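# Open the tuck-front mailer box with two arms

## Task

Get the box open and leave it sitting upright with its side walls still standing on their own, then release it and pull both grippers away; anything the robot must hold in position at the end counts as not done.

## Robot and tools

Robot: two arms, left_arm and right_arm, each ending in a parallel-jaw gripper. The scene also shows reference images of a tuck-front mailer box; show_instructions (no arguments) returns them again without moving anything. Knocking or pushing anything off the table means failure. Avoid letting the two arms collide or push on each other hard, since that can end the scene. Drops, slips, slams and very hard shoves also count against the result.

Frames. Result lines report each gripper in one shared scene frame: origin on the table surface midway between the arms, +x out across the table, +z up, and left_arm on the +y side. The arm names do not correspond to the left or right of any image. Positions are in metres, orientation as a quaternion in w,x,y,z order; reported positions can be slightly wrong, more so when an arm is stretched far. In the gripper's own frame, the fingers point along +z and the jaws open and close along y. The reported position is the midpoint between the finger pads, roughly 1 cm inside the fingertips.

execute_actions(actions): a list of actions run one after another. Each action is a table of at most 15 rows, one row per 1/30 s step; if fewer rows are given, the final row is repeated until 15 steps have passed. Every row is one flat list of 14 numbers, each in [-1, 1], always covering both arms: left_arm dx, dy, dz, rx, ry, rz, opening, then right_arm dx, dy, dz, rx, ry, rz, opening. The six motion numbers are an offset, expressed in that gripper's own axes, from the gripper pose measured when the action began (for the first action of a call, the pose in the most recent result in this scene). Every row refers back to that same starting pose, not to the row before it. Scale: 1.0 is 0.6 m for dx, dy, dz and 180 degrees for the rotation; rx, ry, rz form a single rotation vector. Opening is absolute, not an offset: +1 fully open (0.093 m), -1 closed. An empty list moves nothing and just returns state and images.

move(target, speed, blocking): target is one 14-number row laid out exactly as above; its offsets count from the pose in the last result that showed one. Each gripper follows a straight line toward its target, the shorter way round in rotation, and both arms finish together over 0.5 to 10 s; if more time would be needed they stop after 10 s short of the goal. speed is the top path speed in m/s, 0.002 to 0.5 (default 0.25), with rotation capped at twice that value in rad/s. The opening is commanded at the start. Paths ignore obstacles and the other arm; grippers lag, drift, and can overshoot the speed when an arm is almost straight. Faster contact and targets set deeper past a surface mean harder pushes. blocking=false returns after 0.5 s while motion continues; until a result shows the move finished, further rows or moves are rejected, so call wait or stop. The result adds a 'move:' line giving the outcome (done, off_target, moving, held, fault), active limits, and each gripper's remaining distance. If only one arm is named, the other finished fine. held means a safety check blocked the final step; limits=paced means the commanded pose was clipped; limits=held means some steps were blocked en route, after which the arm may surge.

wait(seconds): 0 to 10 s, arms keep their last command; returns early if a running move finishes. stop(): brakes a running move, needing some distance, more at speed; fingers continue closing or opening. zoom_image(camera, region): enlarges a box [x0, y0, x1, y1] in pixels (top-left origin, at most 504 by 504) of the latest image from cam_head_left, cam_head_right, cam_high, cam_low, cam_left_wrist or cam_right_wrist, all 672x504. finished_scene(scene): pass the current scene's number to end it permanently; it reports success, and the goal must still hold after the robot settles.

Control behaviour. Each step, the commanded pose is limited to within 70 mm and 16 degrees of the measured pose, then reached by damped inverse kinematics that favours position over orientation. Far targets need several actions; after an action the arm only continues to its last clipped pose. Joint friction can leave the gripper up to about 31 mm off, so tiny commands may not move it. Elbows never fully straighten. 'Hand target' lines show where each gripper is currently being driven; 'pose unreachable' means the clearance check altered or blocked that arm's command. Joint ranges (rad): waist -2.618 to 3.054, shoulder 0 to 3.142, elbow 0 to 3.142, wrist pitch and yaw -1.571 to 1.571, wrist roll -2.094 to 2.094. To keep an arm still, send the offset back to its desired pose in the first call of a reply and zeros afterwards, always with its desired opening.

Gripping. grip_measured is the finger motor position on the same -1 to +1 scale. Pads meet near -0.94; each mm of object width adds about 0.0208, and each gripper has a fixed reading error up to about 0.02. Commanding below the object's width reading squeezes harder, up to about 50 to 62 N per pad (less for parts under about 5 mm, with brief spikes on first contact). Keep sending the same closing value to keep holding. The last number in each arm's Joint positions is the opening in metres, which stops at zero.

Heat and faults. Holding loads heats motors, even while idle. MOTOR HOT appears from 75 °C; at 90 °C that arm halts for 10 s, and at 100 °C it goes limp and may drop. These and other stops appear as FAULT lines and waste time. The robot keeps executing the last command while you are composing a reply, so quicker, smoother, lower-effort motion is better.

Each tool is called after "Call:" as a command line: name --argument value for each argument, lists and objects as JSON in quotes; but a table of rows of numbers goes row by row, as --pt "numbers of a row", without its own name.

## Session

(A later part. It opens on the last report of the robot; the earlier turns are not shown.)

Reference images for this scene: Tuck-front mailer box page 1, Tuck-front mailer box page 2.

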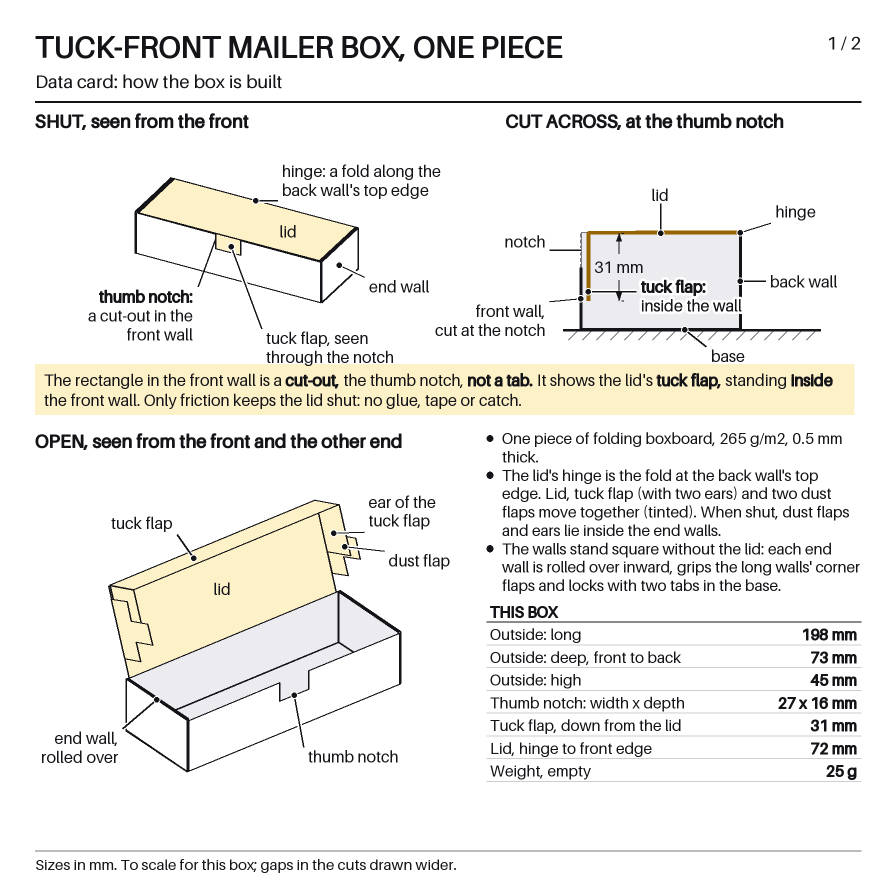

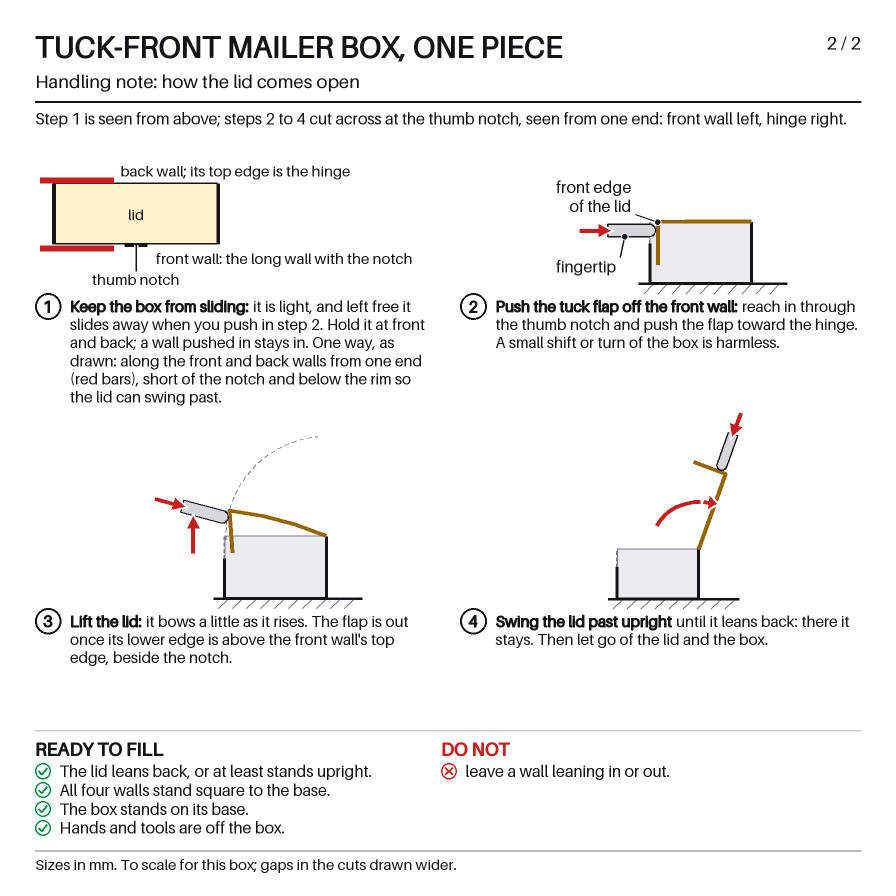

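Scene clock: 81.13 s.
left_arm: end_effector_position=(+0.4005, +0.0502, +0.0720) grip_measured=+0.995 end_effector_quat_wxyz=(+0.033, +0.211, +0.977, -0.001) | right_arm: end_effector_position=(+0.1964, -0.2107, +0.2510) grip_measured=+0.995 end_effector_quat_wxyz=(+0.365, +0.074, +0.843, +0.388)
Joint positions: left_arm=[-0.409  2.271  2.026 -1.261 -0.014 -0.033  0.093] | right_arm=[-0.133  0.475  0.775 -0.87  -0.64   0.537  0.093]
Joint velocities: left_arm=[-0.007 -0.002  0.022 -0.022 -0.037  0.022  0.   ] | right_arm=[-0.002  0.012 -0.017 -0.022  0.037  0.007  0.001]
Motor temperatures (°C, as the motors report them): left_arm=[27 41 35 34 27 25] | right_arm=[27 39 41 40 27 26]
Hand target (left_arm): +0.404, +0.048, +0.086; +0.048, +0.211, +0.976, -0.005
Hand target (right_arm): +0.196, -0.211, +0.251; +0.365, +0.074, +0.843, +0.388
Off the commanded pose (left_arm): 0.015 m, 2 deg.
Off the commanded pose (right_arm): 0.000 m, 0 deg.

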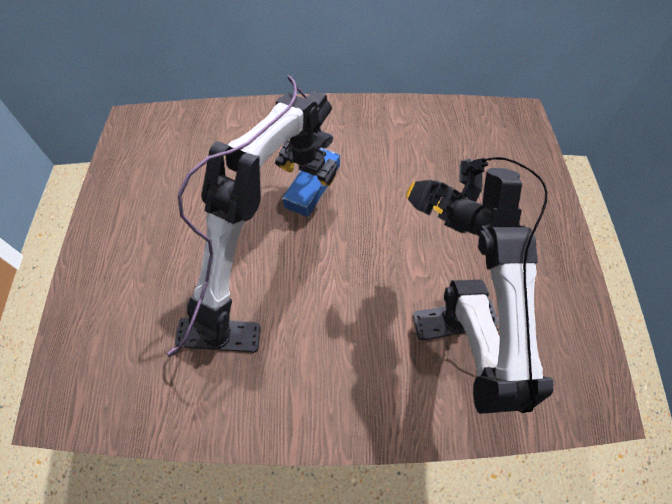

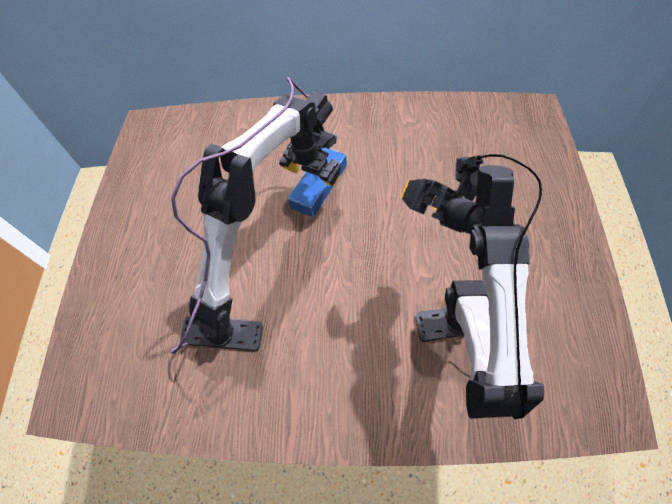

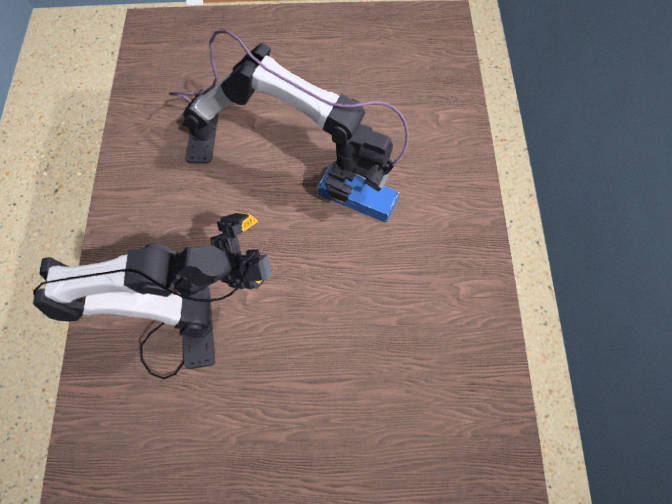

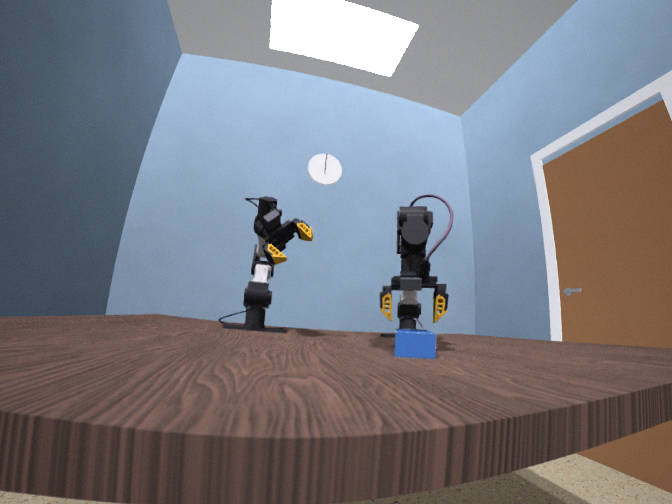

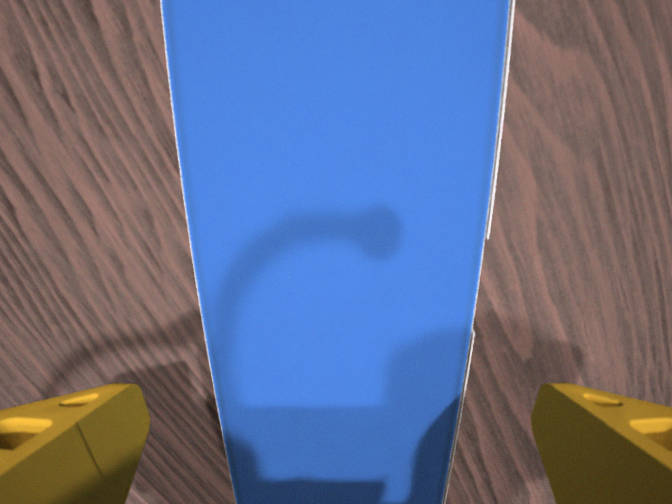

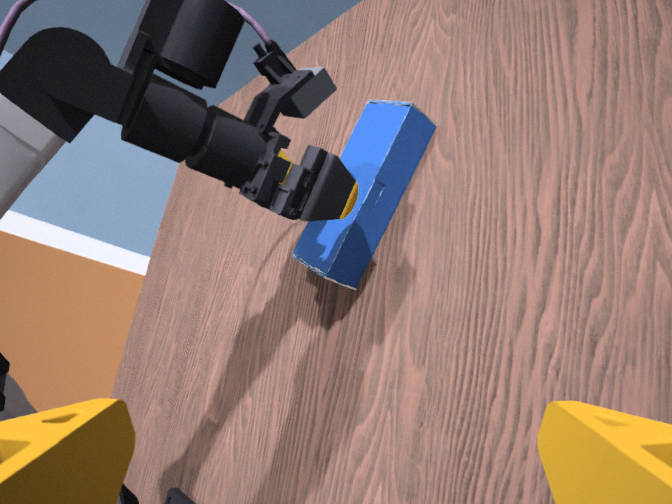

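Call:
move --target '[0.26,0,0.0,0,-0.37,0,1,0,0,0,0,0,0,1]' --speed 0.15

Scene clock: 87.43 s.
left_arm: end_effector_position=(+0.2666, +0.1156, +0.0734) grip_measured=+0.995 end_effector_quat_wxyz=(+0.577, +0.164, +0.790, -0.128) | right_arm: end_effector_position=(+0.1964, -0.2107, +0.2510) grip_measured=+0.995 end_effector_quat_wxyz=(+0.365, +0.074, +0.843, +0.388)
Joint positions: left_arm=[-0.437  1.358  0.015  1.037 -0.061 -0.033  0.093] | right_arm=[-0.133  0.475  0.775 -0.87  -0.64   0.537  0.093]
Joint velocities: left_arm=[-0.002 -0.002 -0.017  0.066  0.007  0.007 -0.   ] | right_arm=[0.022 0.002 0.002 0.037 0.051 0.081 0.   ]
Motor temperatures (°C, as the motors report them): left_arm=[27 41 35 35 27 25] | right_arm=[27 39 41 40 27 26]
Hand target (left_arm): +0.258, +0.118, +0.060; +0.562, +0.171, +0.800, -0.124
Hand target (right_arm): +0.196, -0.211, +0.251; +0.365, +0.074, +0.843, +0.388
Off the commanded pose (left_arm): 0.014 m, 3 deg.
Off the commanded pose (right_arm): 0.000 m, 0 deg.
move: off_target (left_arm)

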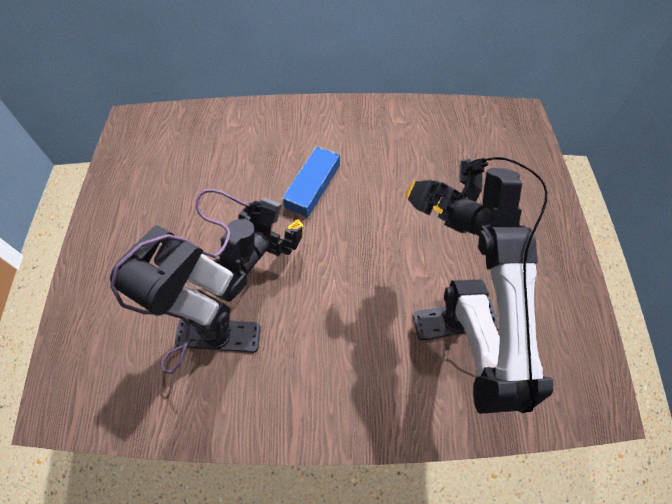

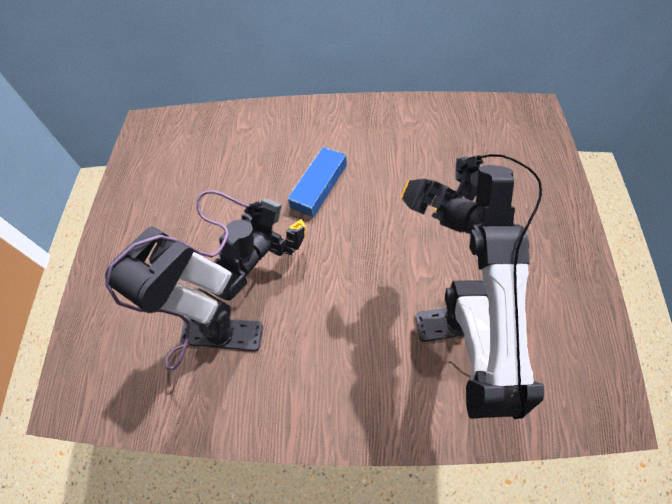

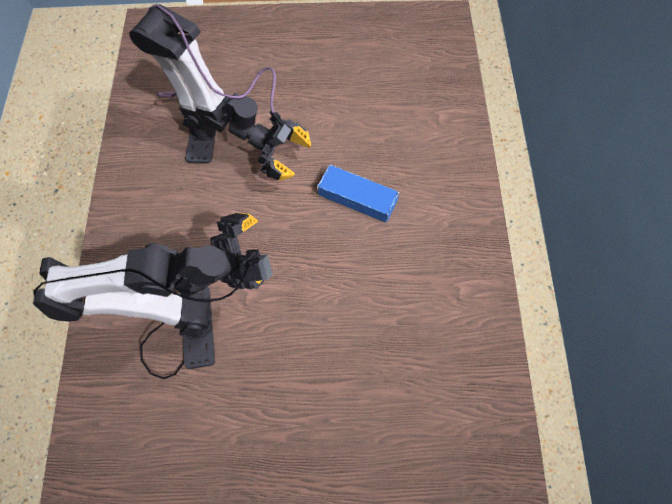

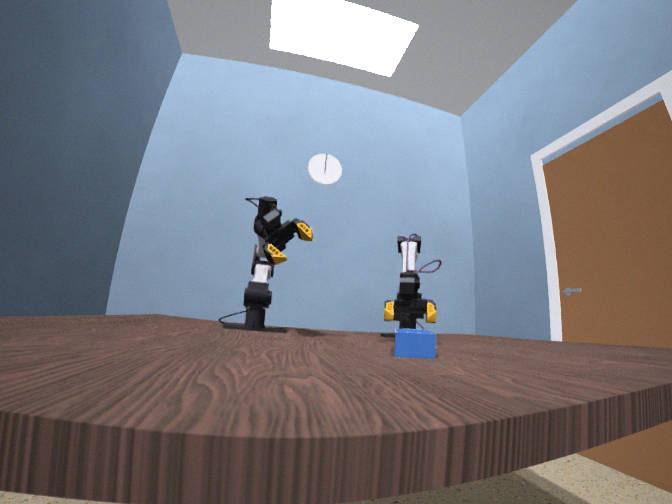

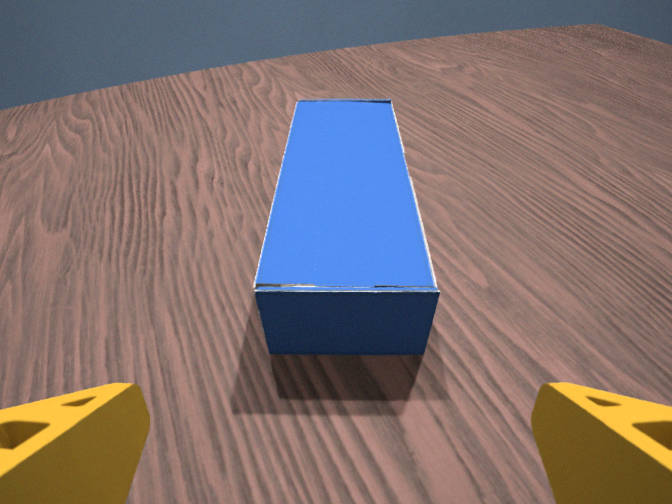

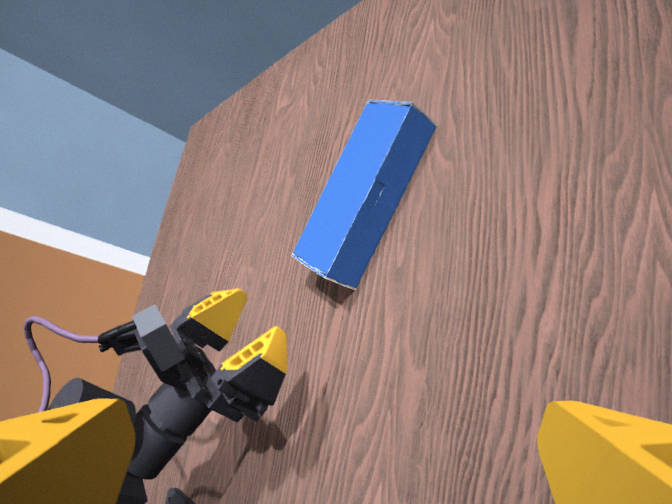

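Call:
move --target '[0.085,-0.006,0.078,0,0.01,0,1,0,0,0,0,0,0,1]' --speed 0.06

Scene clock: 91.27 s.
left_arm: end_effector_position=(+0.2864, +0.1058, +0.0138) grip_measured=+0.995 end_effector_quat_wxyz=(+0.554, +0.167, +0.807, -0.120) | right_arm: end_effector_position=(+0.1964, -0.2107, +0.2510) grip_measured=+0.995 end_effector_quat_wxyz=(+0.365, +0.074, +0.843, +0.388)
Joint positions: left_arm=[-0.437  2.022  0.091  1.565 -0.065 -0.034  0.093] | right_arm=[-0.133  0.475  0.775 -0.87  -0.64   0.537  0.093]
Joint velocities: left_arm=[-0.017 -0.012 -0.027 -0.037 -0.051 -0.007 -0.001] | right_arm=[-0.027  0.022  0.012 -0.037  0.007 -0.022 -0.   ]
Motor temperatures (°C, as the motors report them): left_arm=[27 40 35 36 27 25] | right_arm=[27 39 41 40 27 26]
Hand target (left_arm): +0.292, +0.100, +0.014; +0.559, +0.167, +0.803, -0.124
Hand target (right_arm): +0.196, -0.211, +0.251; +0.365, +0.074, +0.843, +0.388
Off the commanded pose (left_arm): 0.009 m, 2 deg.
Off the commanded pose (right_arm): 0.000 m, 0 deg.
joint sent to its limit (left arm) — the command would take joint 4 (wrist pitch) past its upper limit, so that joint was sent only as far as its limit.
move: done

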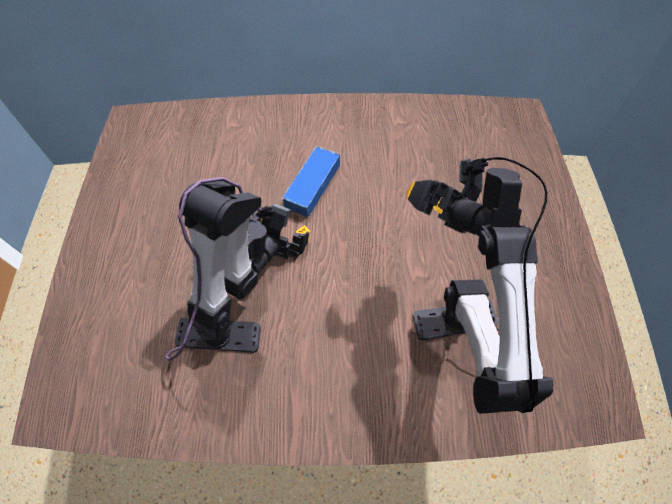

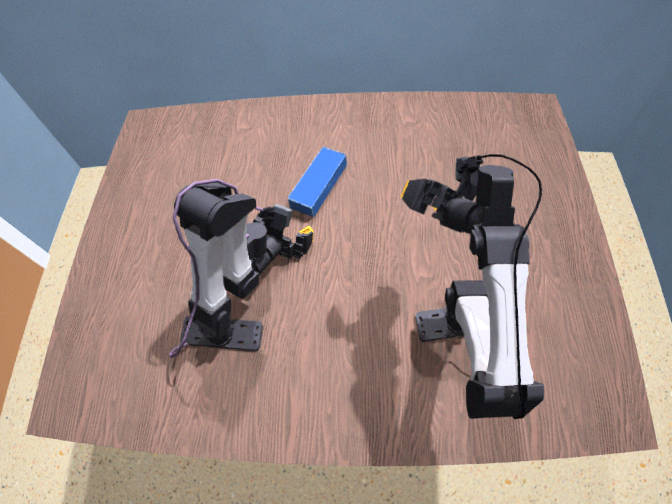

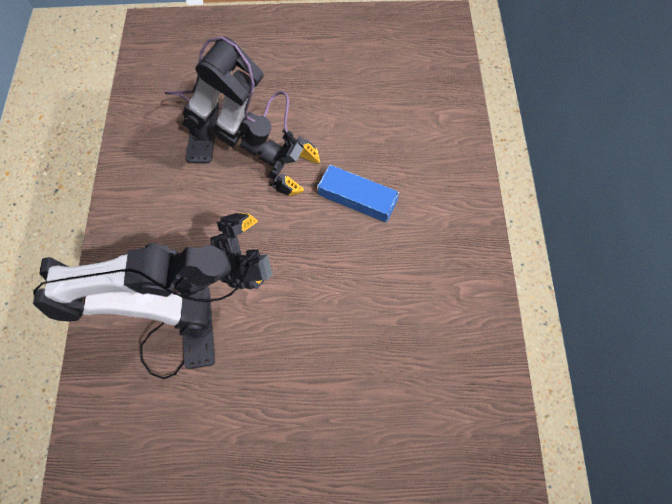

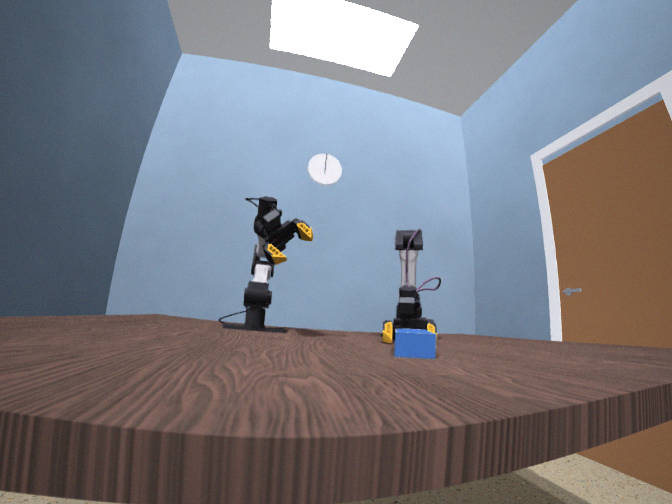

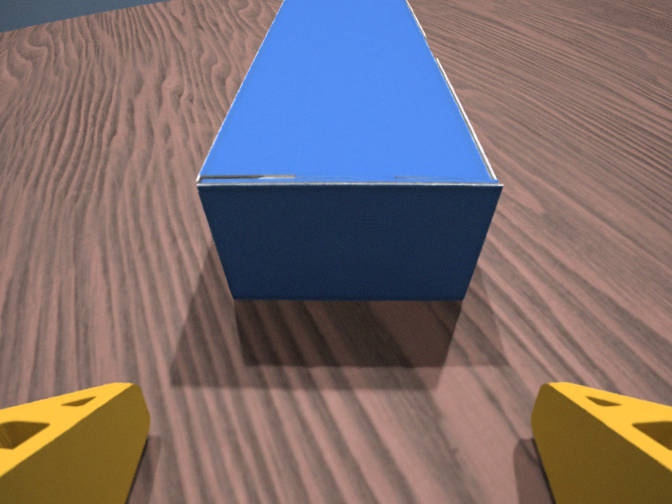

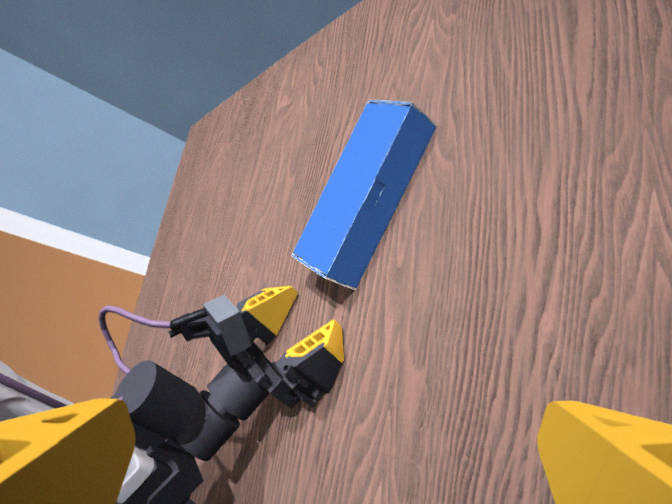

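Forward ~5.5 cm horizontally.

Call:
move --target '[-0.042,-0.012,0.09,0,0,0,1,0,0,0,0,0,0,1]' --speed 0.04

Scene clock: 94.03 s.
left_arm: end_effector_position=(+0.3311, +0.0814, +0.0103) grip_measured=+0.995 end_effector_quat_wxyz=(+0.546, +0.168, +0.812, -0.117) | right_arm: end_effector_position=(+0.1964, -0.2107, +0.2510) grip_measured=+0.995 end_effector_quat_wxyz=(+0.365, +0.074, +0.843, +0.388)
Joint positions: left_arm=[-0.442  2.009  0.3    1.322 -0.072 -0.035  0.093] | right_arm=[-0.133  0.475  0.775 -0.87  -0.64   0.537  0.093]
Joint velocities: left_arm=[-0.012 -0.002 -0.002 -0.037  0.007 -0.007 -0.   ] | right_arm=[ 0.012 -0.017  0.002  0.11   0.022  0.022  0.   ]
Motor temperatures (°C, as the motors report them): left_arm=[27 39 34 37 27 25] | right_arm=[27 38 41 40 27 26]
Hand target (left_arm): +0.337, +0.075, +0.018; +0.554, +0.167, +0.807, -0.120
Hand target (right_arm): +0.196, -0.211, +0.251; +0.365, +0.074, +0.843, +0.388
Off the commanded pose (left_arm): 0.012 m, 1 deg.
Off the commanded pose (right_arm): 0.000 m, 0 deg.
move: off_target (left_arm)

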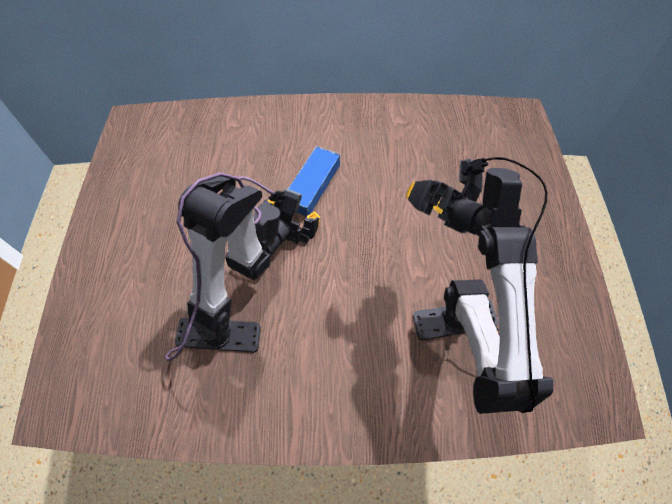

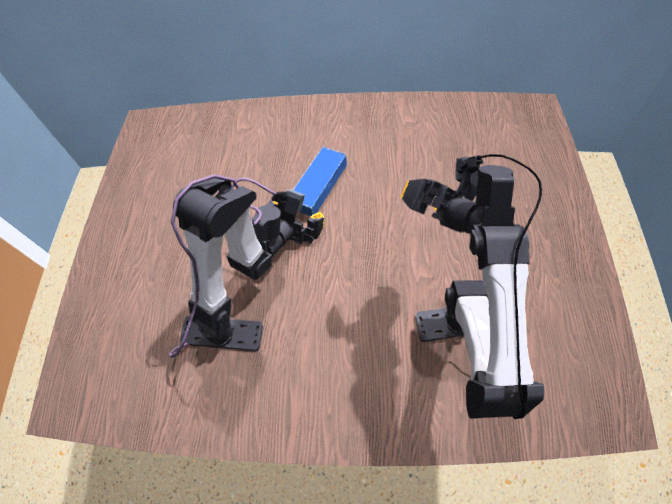

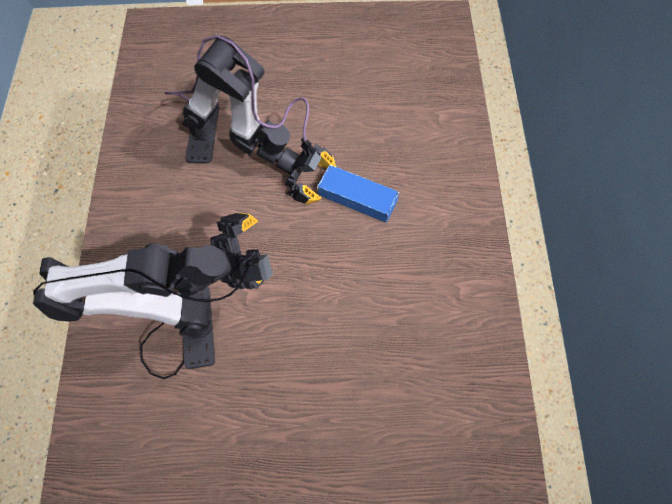

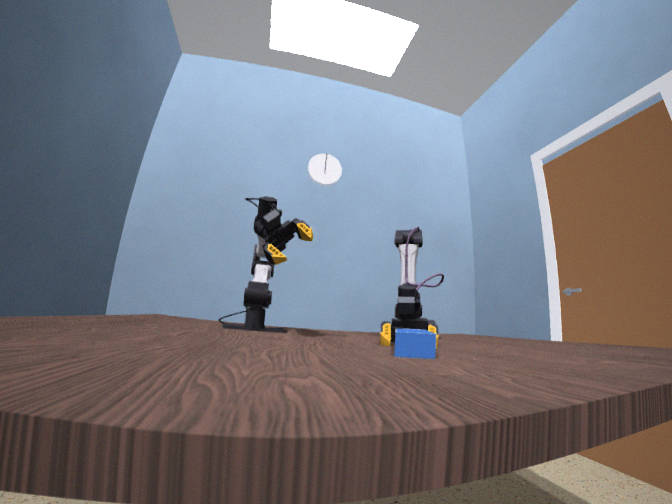

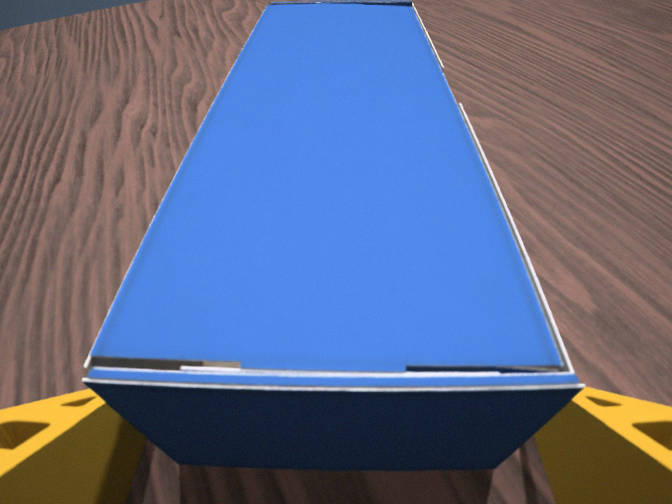

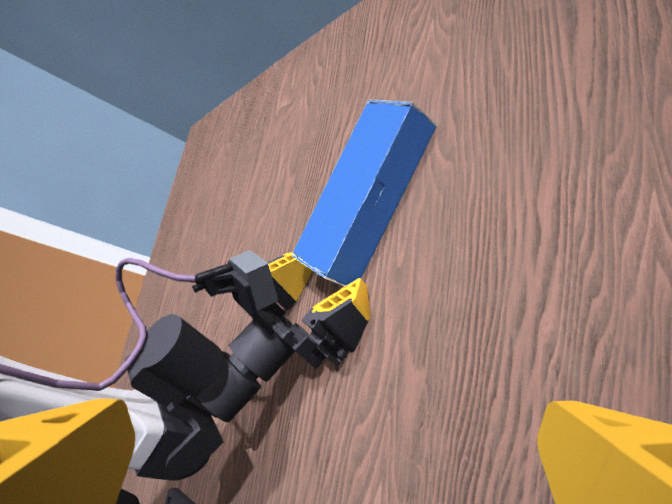

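Call:
move --target '[-0.05,0,0.04,0,0,0,1,0,0,0,0,0,0,1]' --speed 0.03

Call:
execute_actions --actions '[[[0,0,0,0,0,0,0.8,0,0,0,0,0,0,1]],[[0,0,0,0,0,0,0.65,0,0,0,0,0,0,1]],[[0,0,0,0,0,0,0.53,0,0,0,0,0,0,1]]]'

Scene clock: 97.77 s.
left_arm: end_effector_position=(+0.3520, +0.0700, +0.0160) grip_measured=+0.995 end_effector_quat_wxyz=(+0.533, +0.171, +0.821, -0.113) | right_arm: end_effector_position=(+0.1964, -0.2107, +0.2510) grip_measured=+0.995 end_effector_quat_wxyz=(+0.365, +0.074, +0.843, +0.388)
Joint positions: left_arm=[-0.442  1.957  0.406  1.132 -0.071 -0.035  0.093] | right_arm=[-0.133  0.475  0.775 -0.87  -0.64   0.537  0.093]
Joint velocities: left_arm=[ 0.002 -0.017  0.002 -0.081 -0.066 -0.051  0.   ] | right_arm=[-0.007 -0.012  0.012  0.037 -0.066  0.022 -0.001]
Motor temperatures (°C, as the motors report them): left_arm=[27 39 34 37 27 25] | right_arm=[27 38 41 40 27 26]
Hand target (left_arm): +0.361, +0.068, +0.029; +0.546, +0.168, +0.812, -0.116
Hand target (right_arm): +0.196, -0.211, +0.251; +0.365, +0.074, +0.843, +0.388
Off the commanded pose (left_arm): 0.017 m, 2 deg.
Off the commanded pose (right_arm): 0.000 m, 0 deg.
move: off_target (left_arm)

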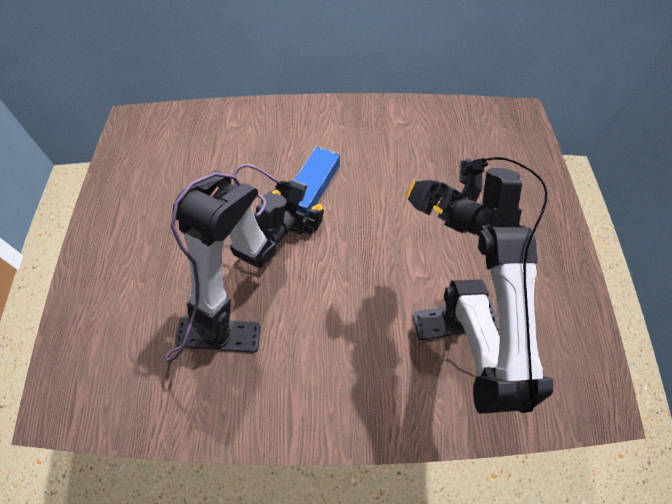

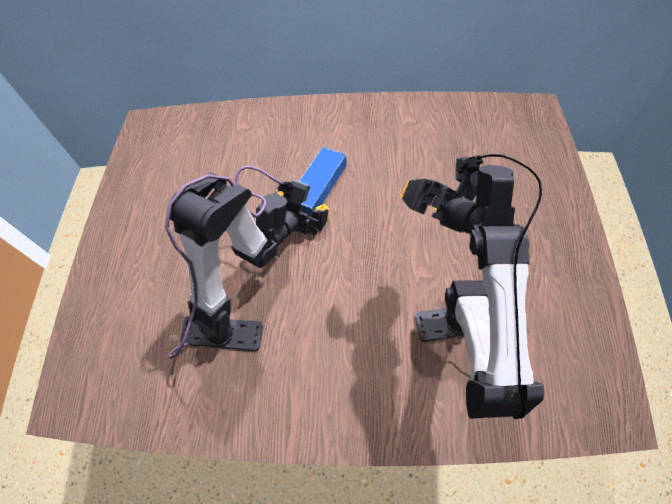

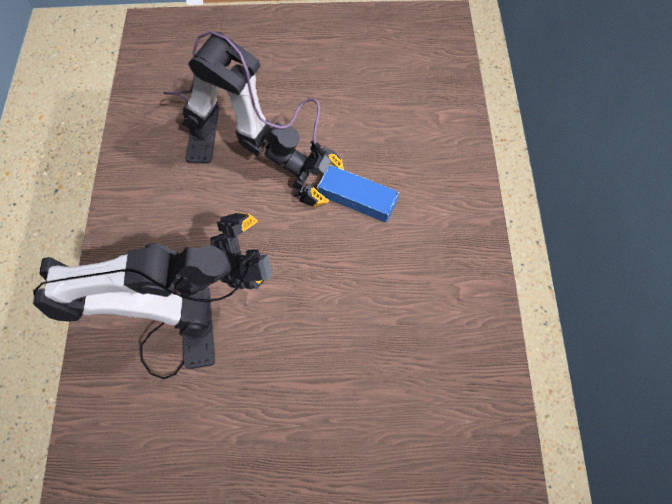

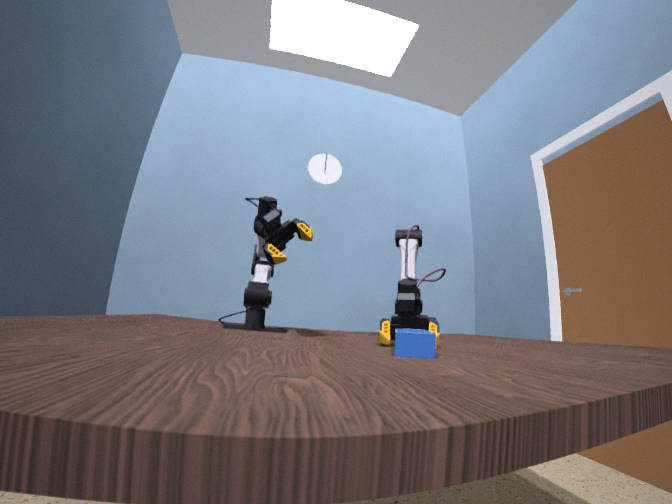

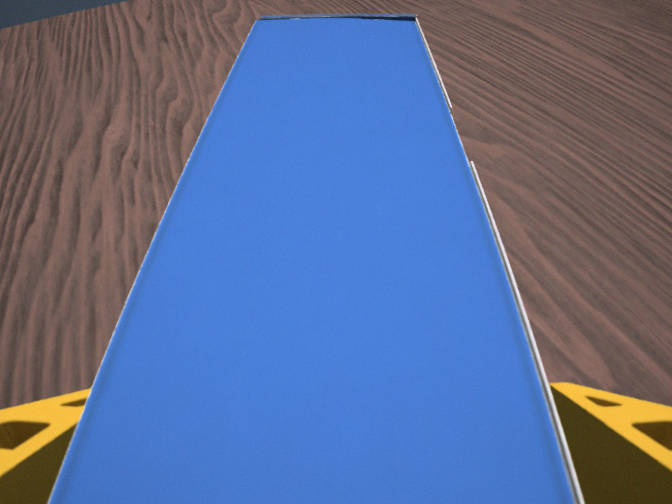

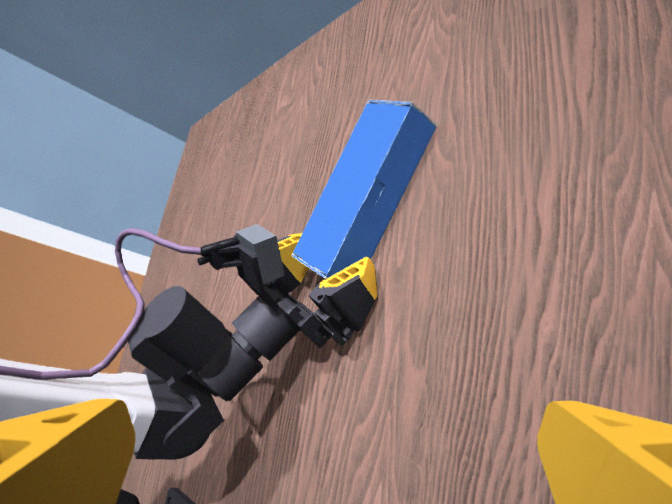

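Scene clock: 99.27 s.
left_arm: end_effector_position=(+0.3519, +0.0700, +0.0159) grip_measured=+0.535 end_effector_quat_wxyz=(+0.533, +0.171, +0.821, -0.113) | right_arm: end_effector_position=(+0.1964, -0.2107, +0.2510) grip_measured=+0.995 end_effector_quat_wxyz=(+0.365, +0.074, +0.843, +0.388)
Joint positions: left_arm=[-0.442  1.957  0.406  1.131 -0.071 -0.035  0.071] | right_arm=[-0.133  0.475  0.775 -0.87  -0.64   0.537  0.093]
Joint velocities: left_arm=[-0.002  0.007 -0.022  0.007 -0.022  0.022 -0.   ] | right_arm=[ 0.007 -0.012  0.007 -0.066  0.007  0.022 -0.   ]
Motor temperatures (°C, as the motors report them): left_arm=[27 39 34 38 27 25] | right_arm=[27 38 41 40 27 26]
Hand target (left_arm): +0.352, +0.070, +0.016; +0.533, +0.171, +0.821, -0.113
Hand target (right_arm): +0.196, -0.211, +0.251; +0.365, +0.074, +0.843, +0.388
Off the commanded pose (left_arm): 0.000 m, 0 deg.
Off the commanded pose (right_arm): 0.000 m, 0 deg.

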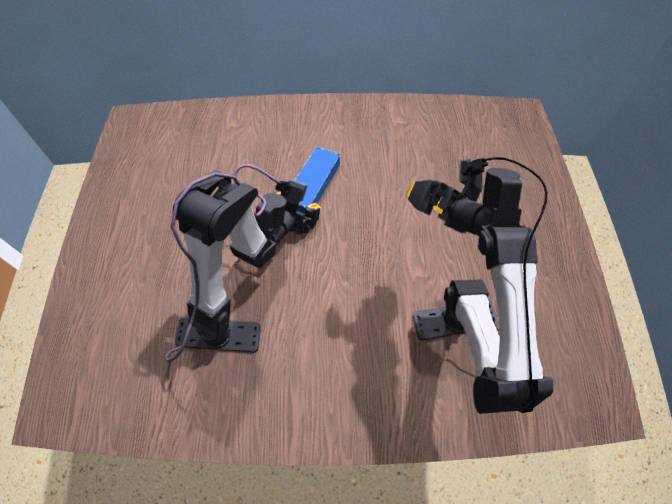

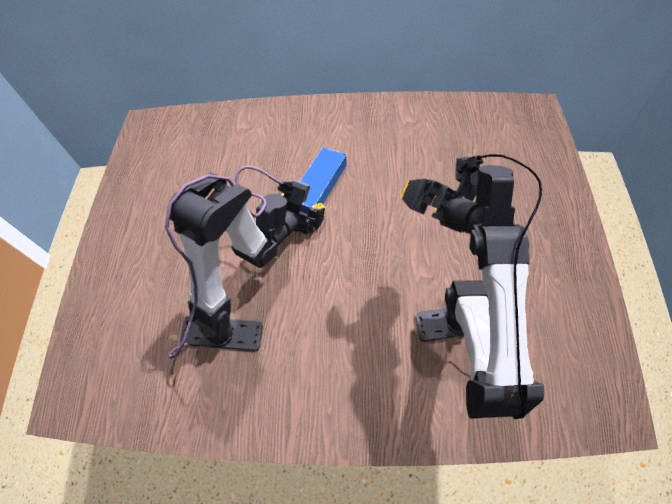

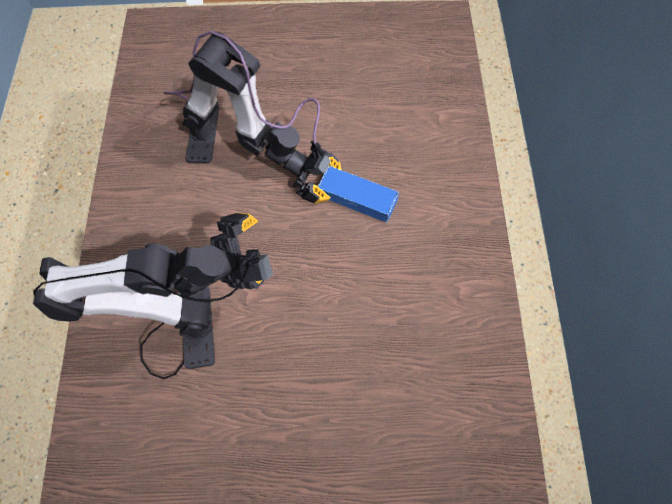

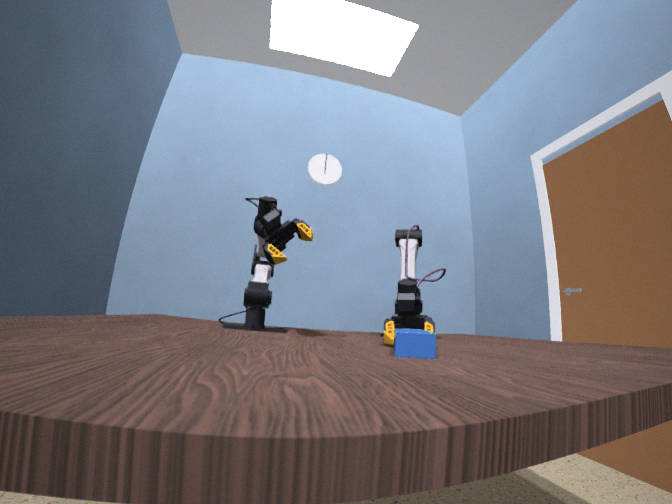

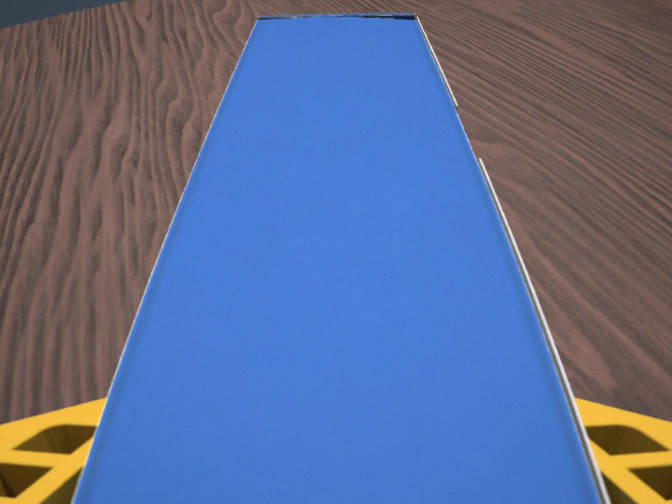

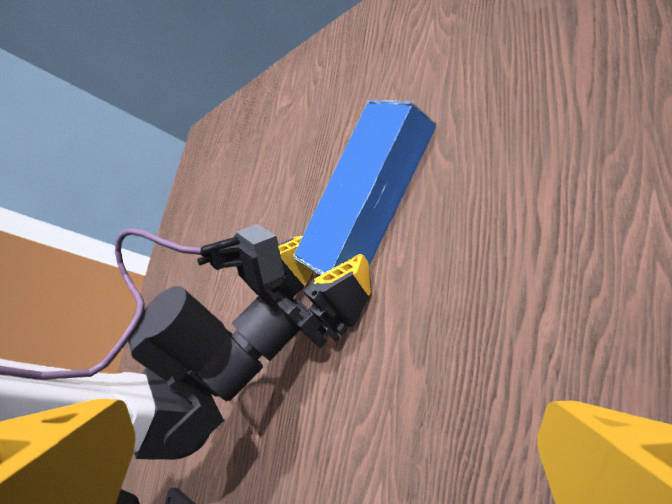

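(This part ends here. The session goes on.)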